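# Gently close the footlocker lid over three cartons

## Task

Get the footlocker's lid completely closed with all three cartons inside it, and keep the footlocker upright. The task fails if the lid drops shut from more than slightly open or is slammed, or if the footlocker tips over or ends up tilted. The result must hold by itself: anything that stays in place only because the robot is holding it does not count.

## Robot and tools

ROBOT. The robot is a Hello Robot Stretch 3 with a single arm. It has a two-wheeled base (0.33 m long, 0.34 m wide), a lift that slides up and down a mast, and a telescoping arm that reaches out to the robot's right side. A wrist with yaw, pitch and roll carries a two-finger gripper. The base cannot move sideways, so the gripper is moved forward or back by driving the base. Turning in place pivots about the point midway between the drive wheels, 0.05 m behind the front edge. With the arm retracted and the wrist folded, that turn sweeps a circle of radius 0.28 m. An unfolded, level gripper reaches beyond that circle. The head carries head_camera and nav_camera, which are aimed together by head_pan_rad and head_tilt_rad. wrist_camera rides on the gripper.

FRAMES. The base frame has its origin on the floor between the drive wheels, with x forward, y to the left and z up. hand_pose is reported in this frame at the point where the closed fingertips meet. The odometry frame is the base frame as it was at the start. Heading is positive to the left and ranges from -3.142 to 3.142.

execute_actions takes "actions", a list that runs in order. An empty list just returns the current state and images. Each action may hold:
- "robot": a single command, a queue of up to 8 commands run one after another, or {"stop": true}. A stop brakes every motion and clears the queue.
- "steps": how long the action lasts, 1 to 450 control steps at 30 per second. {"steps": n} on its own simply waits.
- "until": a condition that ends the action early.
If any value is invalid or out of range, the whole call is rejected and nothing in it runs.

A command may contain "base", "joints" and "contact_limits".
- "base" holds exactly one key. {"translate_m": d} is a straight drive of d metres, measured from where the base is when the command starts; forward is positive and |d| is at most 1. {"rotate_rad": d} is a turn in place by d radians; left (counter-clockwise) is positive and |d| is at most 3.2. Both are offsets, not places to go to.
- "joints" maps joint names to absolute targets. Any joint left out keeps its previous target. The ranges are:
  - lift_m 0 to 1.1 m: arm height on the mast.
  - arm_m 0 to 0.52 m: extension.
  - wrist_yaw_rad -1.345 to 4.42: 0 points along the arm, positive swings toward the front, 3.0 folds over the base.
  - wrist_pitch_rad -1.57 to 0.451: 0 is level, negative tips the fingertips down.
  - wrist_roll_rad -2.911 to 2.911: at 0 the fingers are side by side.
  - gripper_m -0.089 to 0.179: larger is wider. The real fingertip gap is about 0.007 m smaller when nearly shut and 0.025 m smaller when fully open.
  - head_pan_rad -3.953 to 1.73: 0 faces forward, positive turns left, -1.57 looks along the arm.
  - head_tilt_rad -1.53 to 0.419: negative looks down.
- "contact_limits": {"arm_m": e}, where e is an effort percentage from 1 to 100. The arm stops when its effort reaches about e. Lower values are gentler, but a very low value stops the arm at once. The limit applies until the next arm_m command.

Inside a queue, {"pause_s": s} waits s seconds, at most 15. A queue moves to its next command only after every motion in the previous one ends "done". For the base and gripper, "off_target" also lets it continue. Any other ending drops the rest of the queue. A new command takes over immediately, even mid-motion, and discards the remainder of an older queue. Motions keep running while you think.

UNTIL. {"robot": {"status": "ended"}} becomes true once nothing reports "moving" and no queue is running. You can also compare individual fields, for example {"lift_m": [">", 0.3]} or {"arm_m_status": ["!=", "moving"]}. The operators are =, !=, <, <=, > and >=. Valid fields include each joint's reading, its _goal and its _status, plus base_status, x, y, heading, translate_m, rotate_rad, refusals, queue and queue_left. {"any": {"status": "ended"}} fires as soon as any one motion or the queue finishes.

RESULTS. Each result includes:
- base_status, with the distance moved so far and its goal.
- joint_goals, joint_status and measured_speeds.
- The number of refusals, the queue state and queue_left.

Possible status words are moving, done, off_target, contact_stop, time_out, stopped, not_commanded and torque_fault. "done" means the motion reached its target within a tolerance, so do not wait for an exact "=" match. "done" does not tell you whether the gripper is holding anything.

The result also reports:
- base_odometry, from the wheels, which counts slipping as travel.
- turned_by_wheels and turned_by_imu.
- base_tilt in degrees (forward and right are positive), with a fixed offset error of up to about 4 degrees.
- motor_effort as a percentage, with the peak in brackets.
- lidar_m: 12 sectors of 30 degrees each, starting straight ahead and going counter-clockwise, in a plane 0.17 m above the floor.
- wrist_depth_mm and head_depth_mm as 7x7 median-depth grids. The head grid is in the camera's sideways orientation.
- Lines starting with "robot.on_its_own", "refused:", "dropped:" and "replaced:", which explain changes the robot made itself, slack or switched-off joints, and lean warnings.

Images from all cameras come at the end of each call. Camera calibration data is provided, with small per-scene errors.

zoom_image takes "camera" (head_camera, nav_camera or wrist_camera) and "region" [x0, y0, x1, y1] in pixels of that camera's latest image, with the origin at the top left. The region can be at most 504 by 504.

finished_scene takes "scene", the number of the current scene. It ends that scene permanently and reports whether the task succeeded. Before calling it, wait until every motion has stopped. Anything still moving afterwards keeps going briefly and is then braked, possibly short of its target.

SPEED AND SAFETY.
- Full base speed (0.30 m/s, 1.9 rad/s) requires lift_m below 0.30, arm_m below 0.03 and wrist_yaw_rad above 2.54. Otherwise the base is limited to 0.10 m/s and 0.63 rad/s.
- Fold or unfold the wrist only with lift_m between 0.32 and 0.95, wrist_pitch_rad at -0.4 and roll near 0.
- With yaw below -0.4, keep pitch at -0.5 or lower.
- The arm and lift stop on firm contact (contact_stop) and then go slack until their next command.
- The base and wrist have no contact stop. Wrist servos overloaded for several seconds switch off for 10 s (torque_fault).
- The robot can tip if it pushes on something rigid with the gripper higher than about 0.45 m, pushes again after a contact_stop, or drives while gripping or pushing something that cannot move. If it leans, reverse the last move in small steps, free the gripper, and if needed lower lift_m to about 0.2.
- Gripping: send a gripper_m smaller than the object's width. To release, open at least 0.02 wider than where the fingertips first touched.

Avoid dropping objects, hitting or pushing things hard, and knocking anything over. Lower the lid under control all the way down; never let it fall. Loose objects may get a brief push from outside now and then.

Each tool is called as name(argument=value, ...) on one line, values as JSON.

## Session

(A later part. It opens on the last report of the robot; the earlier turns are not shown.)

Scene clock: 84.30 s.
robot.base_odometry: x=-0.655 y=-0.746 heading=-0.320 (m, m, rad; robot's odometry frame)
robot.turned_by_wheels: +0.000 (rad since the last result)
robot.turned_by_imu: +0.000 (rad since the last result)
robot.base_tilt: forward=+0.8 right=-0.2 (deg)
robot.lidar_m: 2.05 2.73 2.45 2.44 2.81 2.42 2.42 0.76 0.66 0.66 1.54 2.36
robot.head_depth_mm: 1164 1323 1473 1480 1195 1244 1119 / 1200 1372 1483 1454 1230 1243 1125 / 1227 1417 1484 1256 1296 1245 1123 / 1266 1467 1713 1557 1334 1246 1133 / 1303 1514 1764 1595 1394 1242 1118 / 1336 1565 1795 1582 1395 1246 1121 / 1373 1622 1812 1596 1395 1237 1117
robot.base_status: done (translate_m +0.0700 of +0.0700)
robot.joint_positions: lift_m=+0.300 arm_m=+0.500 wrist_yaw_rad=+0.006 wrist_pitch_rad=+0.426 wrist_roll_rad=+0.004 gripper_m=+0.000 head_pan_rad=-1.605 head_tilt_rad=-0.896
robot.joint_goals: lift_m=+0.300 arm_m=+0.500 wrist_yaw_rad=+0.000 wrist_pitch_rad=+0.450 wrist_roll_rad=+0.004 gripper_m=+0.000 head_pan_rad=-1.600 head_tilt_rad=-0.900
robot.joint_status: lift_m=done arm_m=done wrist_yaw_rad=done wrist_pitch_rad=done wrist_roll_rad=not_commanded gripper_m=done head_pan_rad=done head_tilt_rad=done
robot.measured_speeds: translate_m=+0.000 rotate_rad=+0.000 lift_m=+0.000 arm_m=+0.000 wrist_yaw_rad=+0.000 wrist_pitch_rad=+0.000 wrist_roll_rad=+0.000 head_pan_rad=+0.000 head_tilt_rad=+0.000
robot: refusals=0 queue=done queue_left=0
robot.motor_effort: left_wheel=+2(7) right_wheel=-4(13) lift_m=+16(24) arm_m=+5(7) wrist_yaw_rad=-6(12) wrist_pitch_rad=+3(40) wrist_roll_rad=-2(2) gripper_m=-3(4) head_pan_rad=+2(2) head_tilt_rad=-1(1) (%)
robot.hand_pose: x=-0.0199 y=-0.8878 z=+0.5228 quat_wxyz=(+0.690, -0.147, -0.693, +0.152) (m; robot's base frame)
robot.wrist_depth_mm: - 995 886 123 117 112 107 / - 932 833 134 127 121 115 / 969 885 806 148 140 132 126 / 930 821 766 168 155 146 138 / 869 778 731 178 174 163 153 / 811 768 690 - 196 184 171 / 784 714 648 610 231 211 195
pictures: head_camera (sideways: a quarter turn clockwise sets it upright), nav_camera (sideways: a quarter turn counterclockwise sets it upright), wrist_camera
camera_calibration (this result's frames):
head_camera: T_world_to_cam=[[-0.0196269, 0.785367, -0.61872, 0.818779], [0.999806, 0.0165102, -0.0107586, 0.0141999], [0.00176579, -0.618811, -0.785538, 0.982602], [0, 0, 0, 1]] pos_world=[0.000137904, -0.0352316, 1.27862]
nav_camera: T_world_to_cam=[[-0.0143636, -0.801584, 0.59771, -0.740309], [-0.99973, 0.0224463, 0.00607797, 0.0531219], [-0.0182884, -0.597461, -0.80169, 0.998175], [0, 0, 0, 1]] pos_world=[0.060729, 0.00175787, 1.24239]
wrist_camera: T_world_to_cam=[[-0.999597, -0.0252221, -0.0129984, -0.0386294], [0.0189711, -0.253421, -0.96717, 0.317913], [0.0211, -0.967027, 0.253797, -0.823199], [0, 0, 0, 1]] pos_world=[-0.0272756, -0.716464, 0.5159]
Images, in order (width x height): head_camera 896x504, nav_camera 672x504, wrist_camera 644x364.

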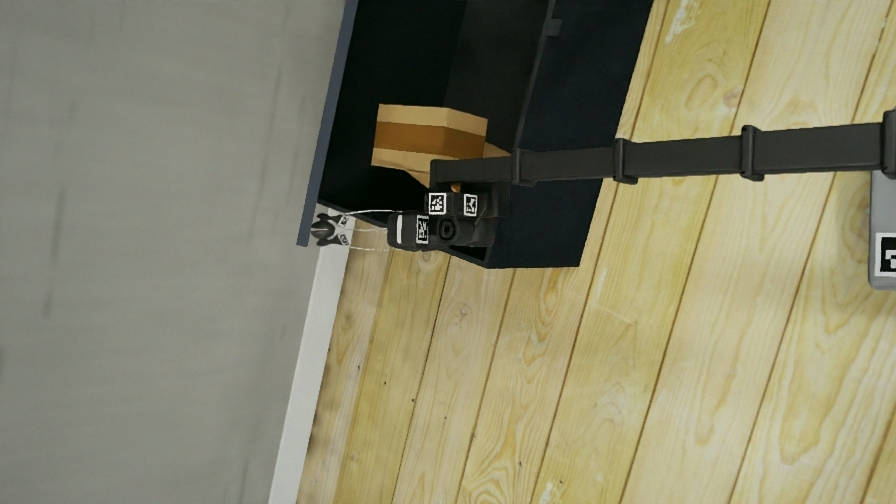

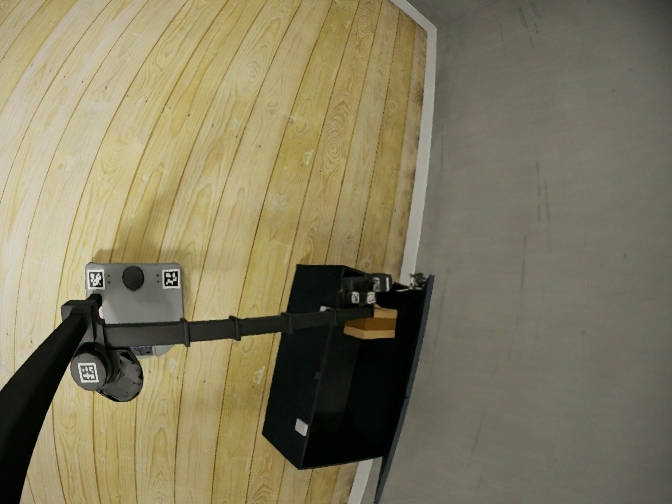

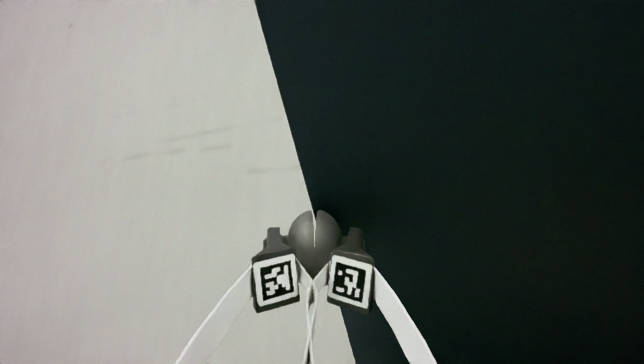

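Right at the edge; sweep now.

execute_actions(actions=[{"robot":{"base":{"rotate_rad":-0.08}},"steps":200,"until":{"robot":{"status":"ended"}}},{"robot":{"joints":{"lift_m":0.265}},"steps":200,"until":{"robot":{"status":"ended"}}},{"robot":{"base":{"rotate_rad":-0.2}},"steps":200,"until":{"robot":{"status":"ended"}}}])

Scene clock: 89.33 s.
robot.base_odometry: x=-0.655 y=-0.746 heading=-0.599 (m, m, rad; robot's odometry frame)
robot.turned_by_wheels: -0.279 (rad since the last result)
robot.turned_by_imu: -0.277 (rad since the last result)
robot.base_tilt: forward=+0.7 right=-0.1 (deg)
robot.lidar_m: 2.36 2.04 2.53 2.45 2.53 2.52 2.42 1.92 0.68 0.66 0.68 1.87
robot.head_depth_mm: 1214 1396 1467 1542 1282 1243 1126 / 1202 1397 1478 1531 1295 1252 1121 / 1210 1394 1481 1577 1297 1247 1124 / 1208 1396 1446 1200 1303 1238 1137 / 1210 1410 1492 1303 1304 1240 1114 / 1217 1402 1626 1551 1363 1232 1118 / 1218 1403 1670 1586 1394 1236 1113
robot.base_status: off_target (rotate_rad -0.1992 of -0.2000)
robot.joint_positions: lift_m=+0.265 arm_m=+0.500 wrist_yaw_rad=+0.080 wrist_pitch_rad=+0.364 wrist_roll_rad=+0.000 gripper_m=+0.000 head_pan_rad=-1.605 head_tilt_rad=-0.896
robot.joint_goals: lift_m=+0.265 arm_m=+0.500 wrist_yaw_rad=+0.044 wrist_pitch_rad=+0.450 wrist_roll_rad=+0.000 gripper_m=+0.000 head_pan_rad=-1.600 head_tilt_rad=-0.900
robot.joint_status: lift_m=done arm_m=done wrist_yaw_rad=done wrist_pitch_rad=done wrist_roll_rad=not_commanded gripper_m=done head_pan_rad=done head_tilt_rad=done
robot.measured_speeds: translate_m=+0.000 rotate_rad=+0.000 lift_m=+0.000 arm_m=+0.000 wrist_yaw_rad=+0.000 wrist_pitch_rad=+0.000 wrist_roll_rad=+0.000 head_pan_rad=+0.000 head_tilt_rad=+0.000
robot: refusals=0 queue=done queue_left=0
robot.on_its_own: wrist_yaw_rad is held at +0.044, not at your +0.000, by its stall guard, which is still easing; left_wheel is at rest, and its effort (+19) is outside its rest range (-18 to +18); right_wheel is at rest, and its effort (-23) is outside its rest range (-18 to +18)
robot.motor_effort: left_wheel=+19(30) right_wheel=-23(35) lift_m=+17(19) arm_m=+5(5) wrist_yaw_rad=-36(35) wrist_pitch_rad=+28(28) wrist_roll_rad=+0(2) gripper_m=-7(6) head_pan_rad=+2(2) head_tilt_rad=-1(1) (%)
robot.hand_pose: x=-0.0015 y=-0.8917 z=+0.4725 quat_wxyz=(+0.690, -0.100, -0.700, +0.156) (m; robot's base frame)
robot.wrist_depth_mm: 117 115 114 112 110 109 107 / 131 129 127 125 123 121 119 / 148 147 144 141 138 136 134 / 173 169 165 162 159 156 152 / 205 201 194 181 186 181 178 / 262 247 236 - 223 217 212 / 609 318 303 290 281 273 263
pictures: head_camera (sideways: a quarter turn clockwise sets it upright), nav_camera (sideways: a quarter turn counterclockwise sets it upright), wrist_camera
camera_calibration (this result's frames):
head_camera: T_world_to_cam=[[-0.0196267, 0.785367, -0.61872, 0.818779], [0.999806, 0.01651, -0.0107586, 0.0141999], [0.00176564, -0.618811, -0.785538, 0.982601], [0, 0, 0, 1]] pos_world=[0.000137895, -0.0352316, 1.27862]
nav_camera: T_world_to_cam=[[-0.0143638, -0.801584, 0.59771, -0.740309], [-0.99973, 0.0224465, 0.00607797, 0.0531219], [-0.0182885, -0.597461, -0.80169, 0.998175], [0, 0, 0, 1]] pos_world=[0.060729, 0.00175786, 1.24239]
wrist_camera: T_world_to_cam=[[-0.995222, -0.0970748, -0.0104598, -0.0862281], [0.0289955, -0.191557, -0.981053, 0.329646], [0.0932319, -0.976669, 0.193456, -0.794587], [0, 0, 0, 1]] pos_world=[-0.0212936, -0.721273, 0.476216]
Images, in order (width x height): head_camera 896x504, nav_camera 672x504, wrist_camera 644x364.

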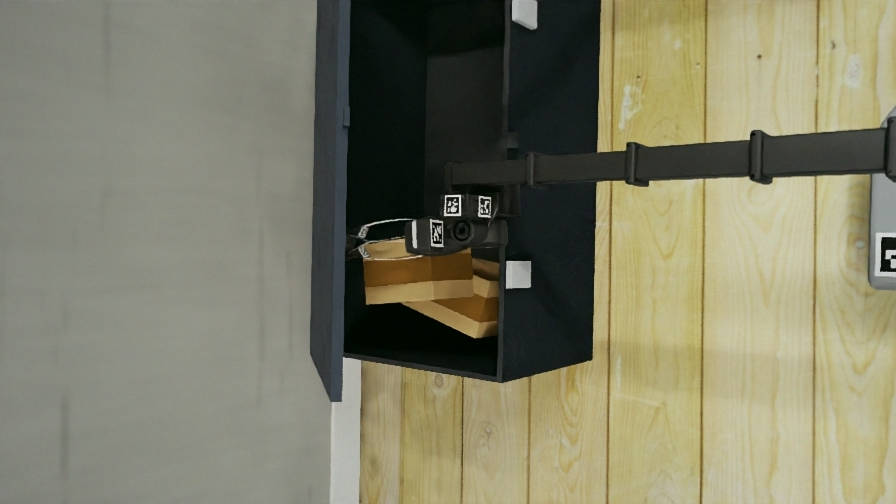

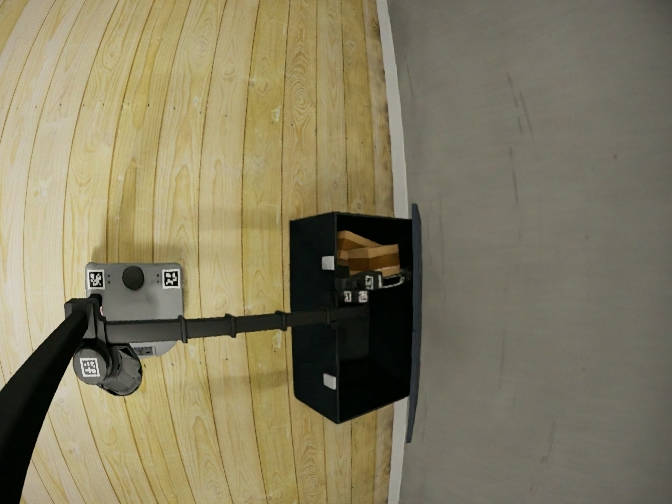

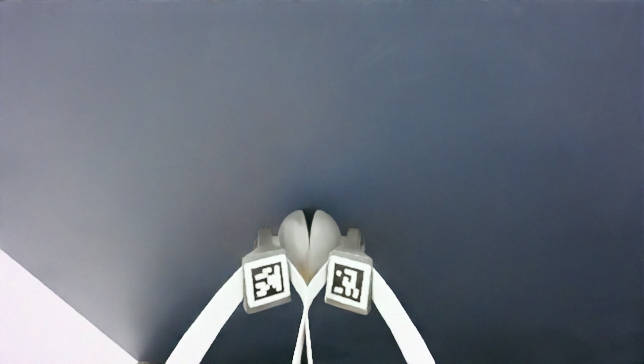

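execute_actions(actions=[{"robot":{"joints":{"lift_m":0.33,"arm_m":0.52,"wrist_yaw_rad":0}},"steps":200,"until":{"robot":{"status":"ended"}}},{"robot":{"base":{"translate_m":0.15}},"steps":200,"until":{"robot":{"status":"ended"}}},{"robot":{"joints":{"lift_m":0.26,"wrist_pitch_rad":0.15}},"steps":200,"until":{"robot":{"status":"ended"}}},{"robot":{"base":{"translate_m":-0.2}},"steps":200,"until":{"robot":{"status":"ended"}}},{"robot":{"joints":{"wrist_pitch_rad":0.45}},"steps":200,"until":{"robot":{"status":"ended"}}}])

Scene clock: 103.50 s.
robot.base_odometry: x=-0.696 y=-0.718 heading=-0.600 (m, m, rad; robot's odometry frame)
robot.turned_by_wheels: -0.001 (rad since the last result)
robot.turned_by_imu: -0.001 (rad since the last result)
robot.base_tilt: forward=+0.6 right=-0.1 (deg)
robot.lidar_m: 2.41 2.09 2.53 2.45 2.53 2.48 2.37 1.93 0.69 0.66 0.68 1.87
robot.head_depth_mm: 1208 1398 1469 1515 1289 1234 1118 / 1211 1399 1481 1535 1294 1242 1121 / 1205 1403 1485 1579 1292 1239 1124 / 1214 1392 1483 1529 1299 1235 1135 / 1213 1406 1485 1535 1306 1237 1119 / 1216 1408 1570 1464 1343 1248 1120 / 1223 1404 1676 1575 1399 1236 1123
robot.base_status: done (translate_m -0.2000 of -0.2000)
robot.joint_positions: lift_m=+0.260 arm_m=+0.517 wrist_yaw_rad=+0.112 wrist_pitch_rad=+0.279 wrist_roll_rad=-0.006 gripper_m=+0.000 head_pan_rad=-1.605 head_tilt_rad=-0.896
robot.joint_goals: lift_m=+0.260 arm_m=+0.520 wrist_yaw_rad=+0.107 wrist_pitch_rad=+0.450 wrist_roll_rad=-0.006 gripper_m=+0.000 head_pan_rad=-1.600 head_tilt_rad=-0.900
robot.joint_status: lift_m=done arm_m=done wrist_yaw_rad=done wrist_pitch_rad=off_target wrist_roll_rad=not_commanded gripper_m=done head_pan_rad=done head_tilt_rad=done
robot.measured_speeds: translate_m=+0.000 rotate_rad=+0.000 lift_m=+0.000 arm_m=+0.000 wrist_yaw_rad=+0.000 wrist_pitch_rad=+0.000 wrist_roll_rad=+0.000 head_pan_rad=+0.000 head_tilt_rad=+0.000
robot: refusals=0 queue=dropped queue_left=0
robot.on_its_own: wrist_yaw_rad is held at +0.107, not at your +0.000, by its stall guard, which is not easing now; wrist_pitch_rad is at rest, and its effort (+62) is outside its rest range (-20 to +32)
robot.motor_effort: left_wheel=+3(31) right_wheel=-3(49) lift_m=+21(30) arm_m=+2(7) wrist_yaw_rad=-5(48) wrist_pitch_rad=+62(84) wrist_roll_rad=+3(8) gripper_m=-2(7) head_pan_rad=+2(2) head_tilt_rad=-1(1) (%)
robot.hand_pose: x=+0.0068 y=-0.9137 z=+0.4460 quat_wxyz=(+0.696, -0.059, -0.702, +0.137) (m; robot's base frame)
robot.wrist_depth_mm: 103 102 100 98 96 94 92 / 119 117 114 111 109 107 104 / 139 137 133 129 126 123 120 / 170 165 160 155 150 146 141 / 217 208 199 179 185 178 172 / 318 283 261 - 237 230 219 / 622 357 342 333 323 313 304
pictures: head_camera (sideways: a quarter turn clockwise sets it upright), nav_camera (sideways: a quarter turn counterclockwise sets it upright), wrist_camera
replaced: robot.wrist_pitch_rad: its motion had ended off_target
camera_calibration (this result's frames):
head_camera: T_world_to_cam=[[-0.0196268, 0.785367, -0.61872, 0.818779], [0.999806, 0.0165101, -0.0107586, 0.0141999], [0.00176571, -0.618811, -0.785538, 0.982601], [0, 0, 0, 1]] pos_world=[0.0001379, -0.0352316, 1.27862]
nav_camera: T_world_to_cam=[[-0.0143637, -0.801584, 0.59771, -0.740309], [-0.99973, 0.0224464, 0.00607797, 0.0531219], [-0.0182884, -0.597461, -0.80169, 0.998175], [0, 0, 0, 1]] pos_world=[0.060729, 0.00175786, 1.24239]
wrist_camera: T_world_to_cam=[[-0.992039, -0.125766, -0.00641193, -0.108424], [0.0201477, -0.108252, -0.993919, 0.38114], [0.124307, -0.986136, 0.109924, -0.783283], [0, 0, 0, 1]] pos_world=[-0.0178725, -0.7448, 0.464229]
Images, in order (width x height): head_camera 896x504, nav_camera 672x504, wrist_camera 644x364.

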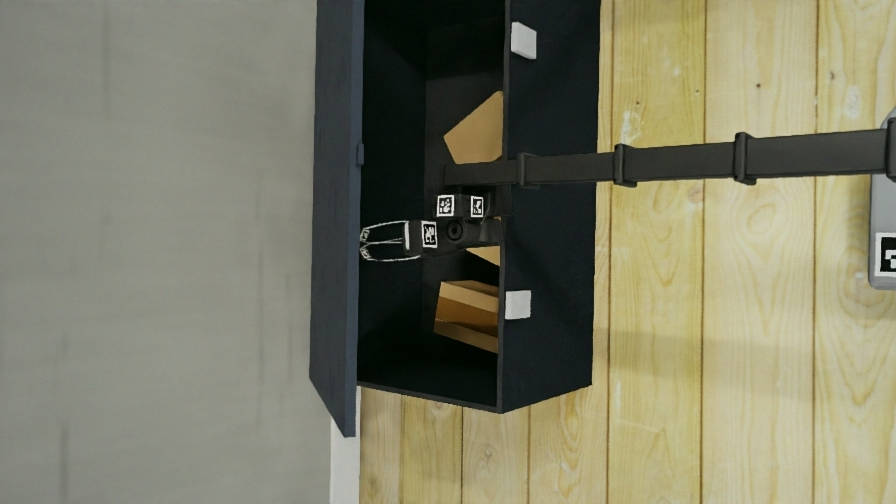

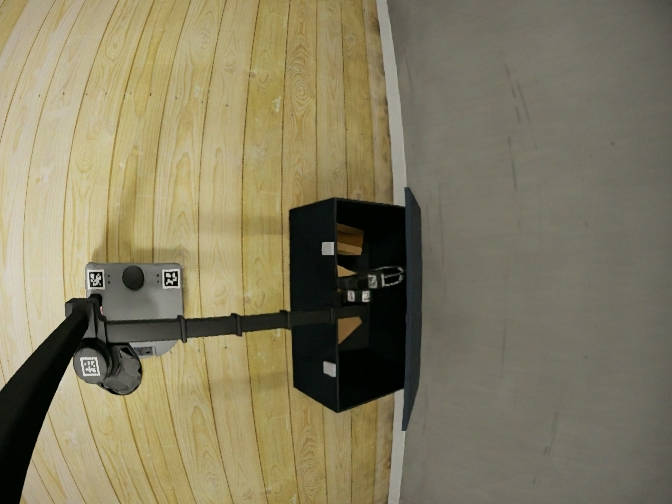

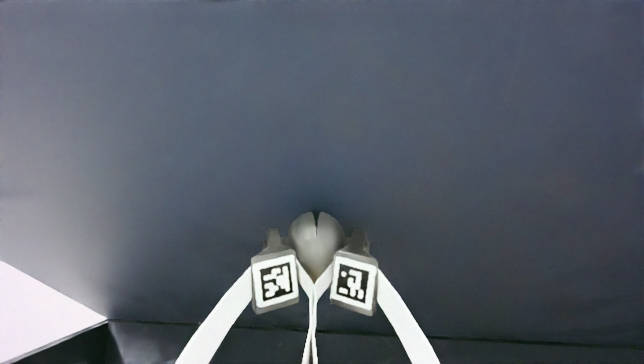

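execute_actions(actions=[{"robot":{"joints":{"arm_m":0.31,"wrist_yaw_rad":0,"wrist_pitch_rad":0.3}},"steps":300,"until":{"robot":{"status":"ended"}}},{"robot":{"joints":{"lift_m":0.2}},"steps":200,"until":{"robot":{"status":"ended"}}}])

Scene clock: 110.77 s.
robot.base_odometry: x=-0.696 y=-0.718 heading=-0.600 (m, m, rad; robot's odometry frame)
robot.turned_by_wheels: +0.000 (rad since the last result)
robot.turned_by_imu: +0.002 (rad since the last result)
robot.base_tilt: forward=+0.6 right=-0.2 (deg)
robot.lidar_m: 2.41 2.10 2.53 2.44 2.53 2.47 2.37 1.92 0.66 0.64 0.66 1.87
robot.head_depth_mm: 1200 1392 1518 1129 1247 1249 1127 / 1210 1393 1530 1127 1250 1245 1127 / 1216 1408 1539 1129 1204 1244 1123 / 1206 1398 1545 1125 1258 1246 1136 / 1210 1403 1354 1128 1266 1244 1119 / 1210 1408 1624 1156 1312 1240 1117 / 1215 1406 1670 1601 1383 1236 1125
robot.base_status: done (translate_m -0.2000 of -0.2000)
robot.joint_positions: lift_m=+0.200 arm_m=+0.310 wrist_yaw_rad=+0.002 wrist_pitch_rad=+0.223 wrist_roll_rad=-0.005 gripper_m=+0.000 head_pan_rad=-1.605 head_tilt_rad=-0.897
robot.joint_goals: lift_m=+0.200 arm_m=+0.310 wrist_yaw_rad=+0.000 wrist_pitch_rad=+0.300 wrist_roll_rad=-0.005 gripper_m=+0.000 head_pan_rad=-1.600 head_tilt_rad=-0.900
robot.joint_status: lift_m=done arm_m=done wrist_yaw_rad=done wrist_pitch_rad=off_target wrist_roll_rad=not_commanded gripper_m=done head_pan_rad=done head_tilt_rad=done
robot.measured_speeds: translate_m=+0.000 rotate_rad=+0.000 lift_m=+0.000 arm_m=+0.000 wrist_yaw_rad=+0.000 wrist_pitch_rad=+0.000 wrist_roll_rad=+0.000 head_pan_rad=+0.000 head_tilt_rad=+0.000
robot: refusals=0 queue=done queue_left=0
robot.motor_effort: left_wheel=+2(24) right_wheel=-2(28) lift_m=+17(26) arm_m=-1(19) wrist_yaw_rad=-1(45) wrist_pitch_rad=+30(63) wrist_roll_rad=+2(3) gripper_m=-2(7) head_pan_rad=+2(2) head_tilt_rad=-1(1) (%)
robot.hand_pose: x=-0.0209 y=-0.7103 z=+0.3720 quat_wxyz=(+0.705, -0.078, -0.701, +0.079) (m; robot's base frame)
robot.wrist_depth_mm: 828 825 826 837 842 841 838 / 822 815 814 830 824 829 841 / 800 810 815 808 811 816 826 / 116 98 98 99 99 100 100 / 365 443 529 221 459 416 390 / 343 508 527 - 531 529 533 / 343 515 519 526 532 532 524
pictures: head_camera (sideways: a quarter turn clockwise sets it upright), nav_camera (sideways: a quarter turn counterclockwise sets it upright), wrist_camera
camera_calibration (this result's frames):
head_camera: T_world_to_cam=[[-0.0196262, 0.785383, -0.618699, 0.818751], [0.999806, 0.0165103, -0.0107572, 0.0141981], [0.00176636, -0.61879, -0.785555, 0.982623], [0, 0, 0, 1]] pos_world=[0.000137917, -0.0352309, 1.27862]
nav_camera: T_world_to_cam=[[-0.0143644, -0.8016, 0.597688, -0.740281], [-0.99973, 0.0224464, 0.00607766, 0.0531223], [-0.0182878, -0.597439, -0.801706, 0.998195], [0, 0, 0, 1]] pos_world=[0.060729, 0.00175945, 1.24239]
wrist_camera: T_world_to_cam=[[-0.999836, -0.0162731, -0.0079536, -0.0325824], [0.00881702, -0.053693, -0.998519, 0.370366], [0.0158219, -0.998425, 0.0538277, -0.561243], [0, 0, 0, 1]] pos_world=[-0.0269626, -0.541004, 0.399769]
Images, in order (width x height): head_camera 896x504, nav_camera 672x504, wrist_camera 644x364.

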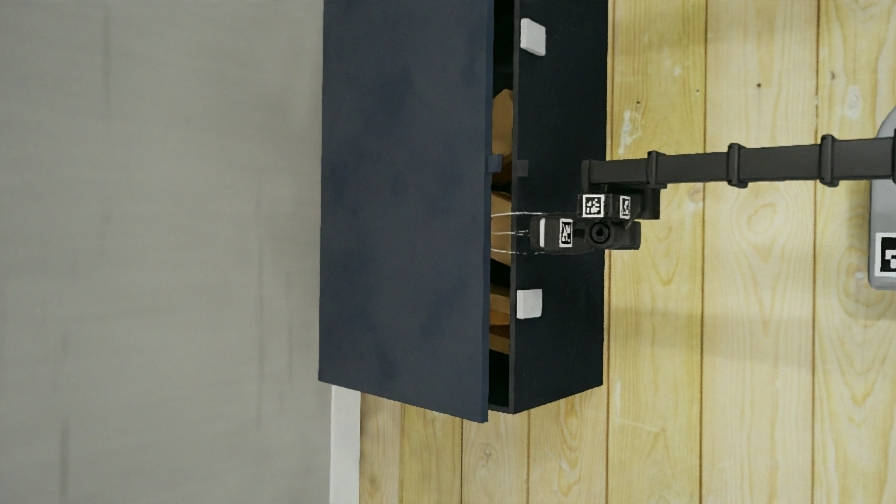

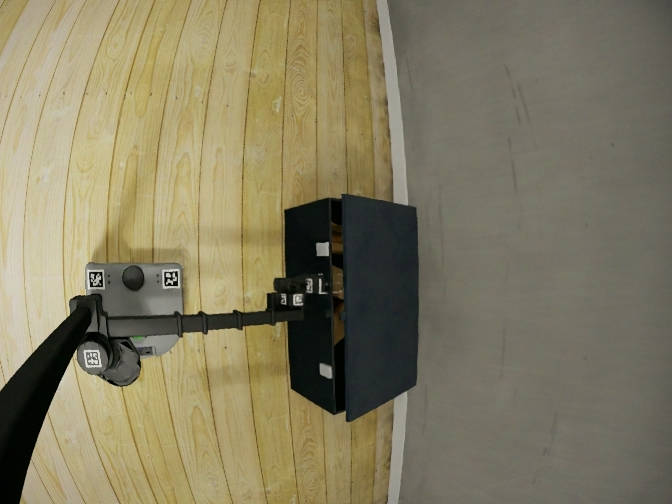

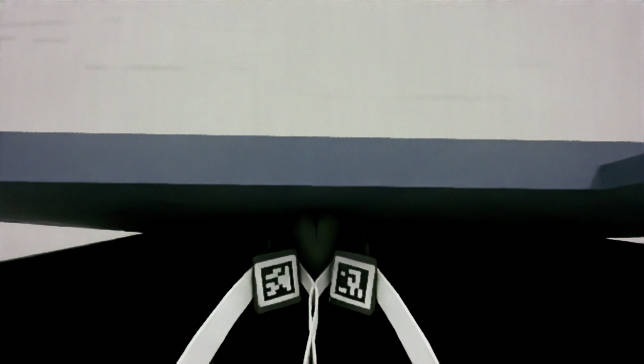

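execute_actions(actions=[{"robot":{"joints":{"arm_m":0.26}},"steps":100,"until":{"robot":{"status":"ended"}}},{"robot":{"joints":{"lift_m":0.175}},"steps":100,"until":{"robot":{"status":"ended"}}},{"robot":{"joints":{"arm_m":0.245}},"steps":100,"until":{"robot":{"status":"ended"}}},{"robot":{"joints":{"lift_m":0.16}},"steps":100,"until":{"robot":{"status":"ended"}}}])

Scene clock: 117.20 s.
robot.base_odometry: x=-0.696 y=-0.718 heading=-0.600 (m, m, rad; robot's odometry frame)
robot.turned_by_wheels: +0.000 (rad since the last result)
robot.turned_by_imu: +0.000 (rad since the last result)
robot.base_tilt: forward=+0.5 right=-0.2 (deg)
robot.lidar_m: 2.41 2.10 2.52 2.44 2.53 2.47 2.37 1.92 0.66 0.64 0.66 1.87
robot.head_depth_mm: 1200 1396 1532 1132 1251 1241 1125 / 1207 1402 1543 1119 1242 1239 1124 / 1213 1394 1533 1157 1252 1226 1128 / 1213 1395 1538 1145 1205 1227 1138 / 1216 1402 1352 1148 1266 1246 1117 / 1212 1404 1620 1177 1329 1240 1122 / 1220 1403 1670 1603 1393 1240 1117
robot.base_status: done (translate_m -0.2000 of -0.2000)
robot.joint_positions: lift_m=+0.160 arm_m=+0.246 wrist_yaw_rad=+0.002 wrist_pitch_rad=+0.305 wrist_roll_rad=-0.005 gripper_m=+0.000 head_pan_rad=-1.605 head_tilt_rad=-0.897
robot.joint_goals: lift_m=+0.160 arm_m=+0.245 wrist_yaw_rad=+0.000 wrist_pitch_rad=+0.300 wrist_roll_rad=-0.005 gripper_m=+0.000 head_pan_rad=-1.600 head_tilt_rad=-0.900
robot.joint_status: lift_m=done arm_m=done wrist_yaw_rad=done wrist_pitch_rad=off_target wrist_roll_rad=not_commanded gripper_m=done head_pan_rad=done head_tilt_rad=done
robot.measured_speeds: translate_m=+0.000 rotate_rad=+0.000 lift_m=+0.000 arm_m=+0.000 wrist_yaw_rad=+0.000 wrist_pitch_rad=+0.000 wrist_roll_rad=+0.000 head_pan_rad=+0.000 head_tilt_rad=+0.000
robot: refusals=0 queue=done queue_left=0
robot.motor_effort: left_wheel=+2(2) right_wheel=-3(3) lift_m=+12(17) arm_m=-8(11) wrist_yaw_rad=-1(2) wrist_pitch_rad=-2(43) wrist_roll_rad=+2(2) gripper_m=-4(3) head_pan_rad=+1(2) head_tilt_rad=-2(1) (%)
robot.hand_pose: x=-0.0209 y=-0.6424 z=+0.3530 quat_wxyz=(+0.701, -0.107, -0.697, +0.108) (m; robot's base frame)
robot.wrist_depth_mm: 924 956 953 955 967 969 976 / 916 924 935 928 935 951 954 / 908 898 901 913 907 907 914 / 514 166 166 167 168 169 170 / 359 401 380 189 347 338 321 / 229 157 371 - 382 594 505 / 141 151 153 153 154 155 155
pictures: head_camera (sideways: a quarter turn clockwise sets it upright), nav_camera (sideways: a quarter turn counterclockwise sets it upright), wrist_camera
camera_calibration (this result's frames):
head_camera: T_world_to_cam=[[-0.0196262, 0.785383, -0.618699, 0.818751], [0.999806, 0.0165103, -0.0107572, 0.0141981], [0.00176636, -0.61879, -0.785555, 0.982623], [0, 0, 0, 1]] pos_world=[0.000137917, -0.0352309, 1.27862]
nav_camera: T_world_to_cam=[[-0.0143644, -0.8016, 0.597688, -0.740281], [-0.99973, 0.0224464, 0.00607766, 0.0531223], [-0.0182878, -0.597439, -0.801706, 0.998195], [0, 0, 0, 1]] pos_world=[0.060729, 0.00175945, 1.24239]
wrist_camera: T_world_to_cam=[[-0.999832, -0.0169274, -0.00707526, -0.0323764], [0.00929429, -0.134834, -0.990825, 0.300251], [0.0158181, -0.990724, 0.134968, -0.516125], [0, 0, 0, 1]] pos_world=[-0.0269974, -0.471402, 0.366927]
Images, in order (width x height): head_camera 896x504, nav_camera 672x504, wrist_camera 644x364.

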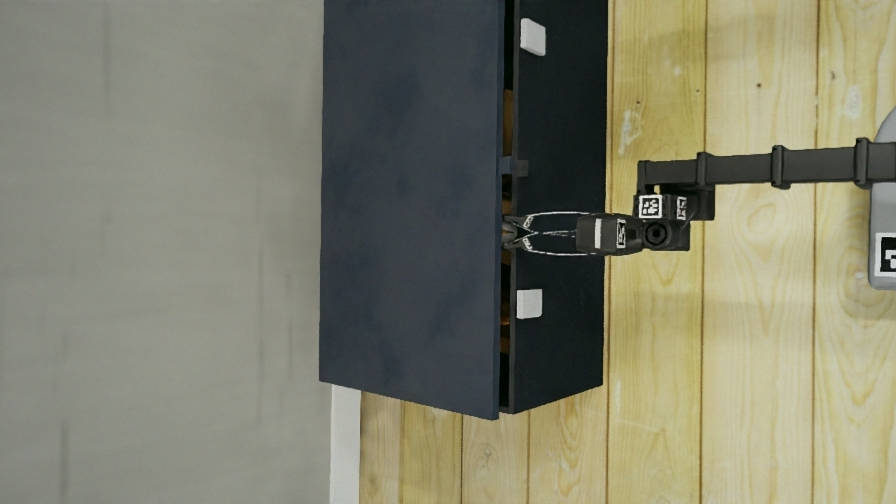

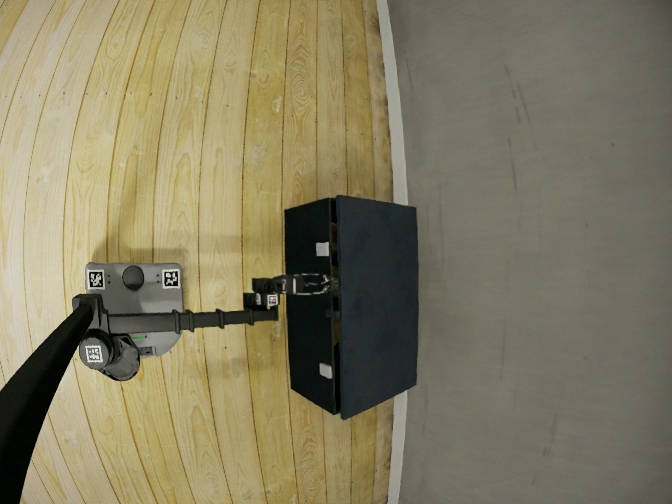

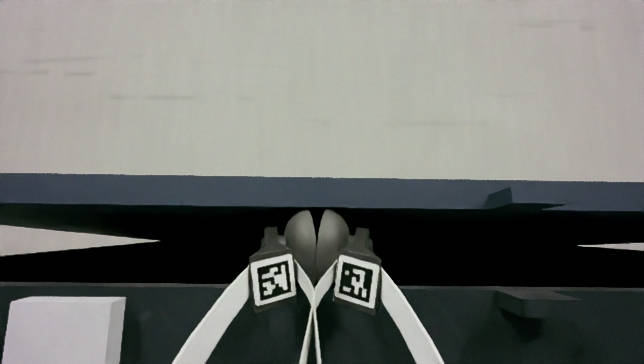

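Resting on the rim; ease out.

execute_actions(actions=[{"robot":{"joints":{"arm_m":0.237}},"steps":25},{"robot":{"joints":{"arm_m":0.229,"lift_m":0.153}},"steps":25},{"robot":{"joints":{"arm_m":0.221,"lift_m":0.146}},"steps":25},{"robot":{"joints":{"arm_m":0.213}},"steps":25},{"robot":{"joints":{"arm_m":0.12}},"steps":60}])

Scene clock: 125.40 s.
robot.base_odometry: x=-0.696 y=-0.718 heading=-0.600 (m, m, rad; robot's odometry frame)
robot.turned_by_wheels: +0.000 (rad since the last result)
robot.turned_by_imu: +0.000 (rad since the last result)
robot.base_tilt: forward=+0.7 right=-0.2 (deg)
robot.lidar_m: 2.41 2.09 2.53 2.44 2.53 2.48 2.37 1.92 0.66 0.64 0.66 1.87
robot.head_depth_mm: 1210 1401 1531 1163 1248 1243 1116 / 1212 1392 1535 1164 1253 1243 1123 / 1205 1407 1537 1168 1250 1258 - / 1212 1399 1556 1165 1263 1255 1129 / 1214 1403 1355 1151 1266 1244 1113 / 1214 1406 1623 1209 1325 1233 1118 / 1209 1413 1669 1596 1384 1240 1113
robot.base_status: done (translate_m -0.2000 of -0.2000)
robot.joint_positions: lift_m=+0.146 arm_m=+0.120 wrist_yaw_rad=+0.001 wrist_pitch_rad=+0.281 wrist_roll_rad=-0.005 gripper_m=+0.000 head_pan_rad=-1.605 head_tilt_rad=-0.897
robot.joint_goals: lift_m=+0.146 arm_m=+0.120 wrist_yaw_rad=+0.000 wrist_pitch_rad=+0.300 wrist_roll_rad=-0.005 gripper_m=+0.000 head_pan_rad=-1.600 head_tilt_rad=-0.900
robot.joint_status: lift_m=done arm_m=done wrist_yaw_rad=done wrist_pitch_rad=off_target wrist_roll_rad=not_commanded gripper_m=done head_pan_rad=done head_tilt_rad=done
robot.measured_speeds: translate_m=+0.000 rotate_rad=+0.000 lift_m=+0.000 arm_m=+0.000 wrist_yaw_rad=+0.000 wrist_pitch_rad=+0.000 wrist_roll_rad=+0.000 head_pan_rad=+0.000 head_tilt_rad=+0.000
robot: refusals=0 queue=done queue_left=0
robot.motor_effort: left_wheel=+1(2) right_wheel=-2(2) lift_m=+15(18) arm_m=-4(8) wrist_yaw_rad=-1(2) wrist_pitch_rad=+7(12) wrist_roll_rad=+2(2) gripper_m=-3(4) head_pan_rad=+2(2) head_tilt_rad=-1(1) (%)
robot.hand_pose: x=-0.0211 y=-0.5182 z=+0.3330 quat_wxyz=(+0.702, -0.099, -0.698, +0.099) (m; robot's base frame)
robot.wrist_depth_mm: - - - - - - - / - - - - - - - / - - - - - - - / - - - - - - - / 281 283 283 645 287 288 290 / 276 276 268 - 281 281 283 / 272 271 273 273 275 277 278
pictures: head_camera (sideways: a quarter turn clockwise sets it upright), nav_camera (sideways: a quarter turn counterclockwise sets it upright), wrist_camera
camera_calibration (this result's frames):
head_camera: T_world_to_cam=[[-0.0196261, 0.785383, -0.618699, 0.818751], [0.999806, 0.0165102, -0.0107572, 0.0141981], [0.00176628, -0.61879, -0.785555, 0.982623], [0, 0, 0, 1]] pos_world=[0.000137913, -0.0352309, 1.27862]
nav_camera: T_world_to_cam=[[-0.0143645, -0.8016, 0.597688, -0.740281], [-0.99973, 0.0224465, 0.00607766, 0.0531223], [-0.0182879, -0.597439, -0.801706, 0.998195], [0, 0, 0, 1]] pos_world=[0.060729, 0.00175944, 1.24239]
wrist_camera: T_world_to_cam=[[-0.999849, -0.0156951, -0.00742026, -0.0299298], [0.00912943, -0.111794, -0.993689, 0.310002], [0.0147665, -0.993607, 0.111921, -0.384213], [0, 0, 0, 1]] pos_world=[-0.0270819, -0.347571, 0.350825]
Images, in order (width x height): head_camera 896x504, nav_camera 672x504, wrist_camera 644x364.

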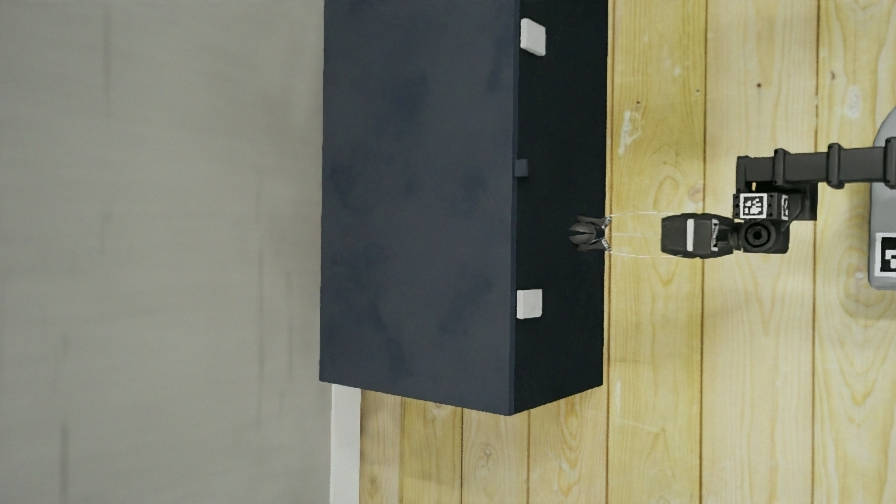

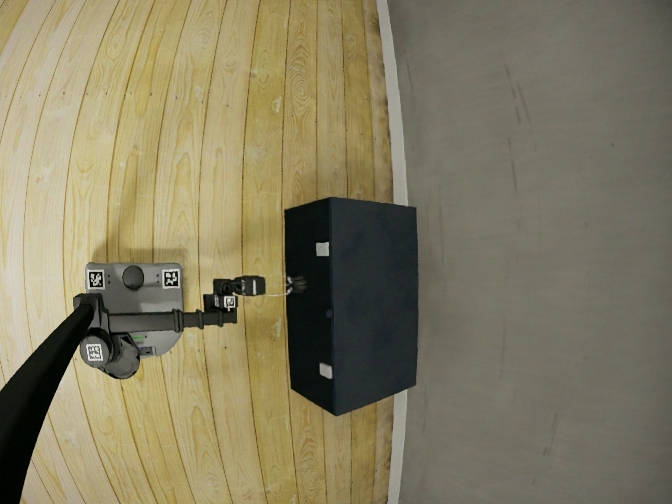

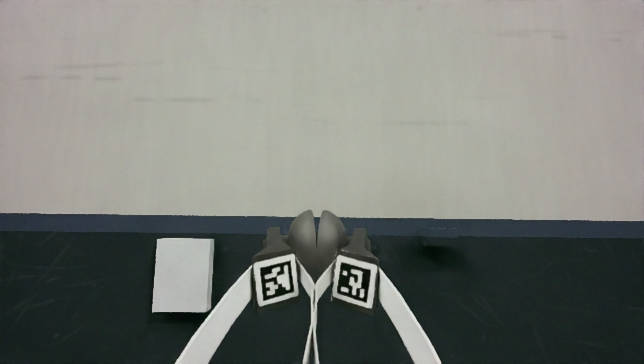

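finished_scene(scene=1)

The scene is finished: the task was done.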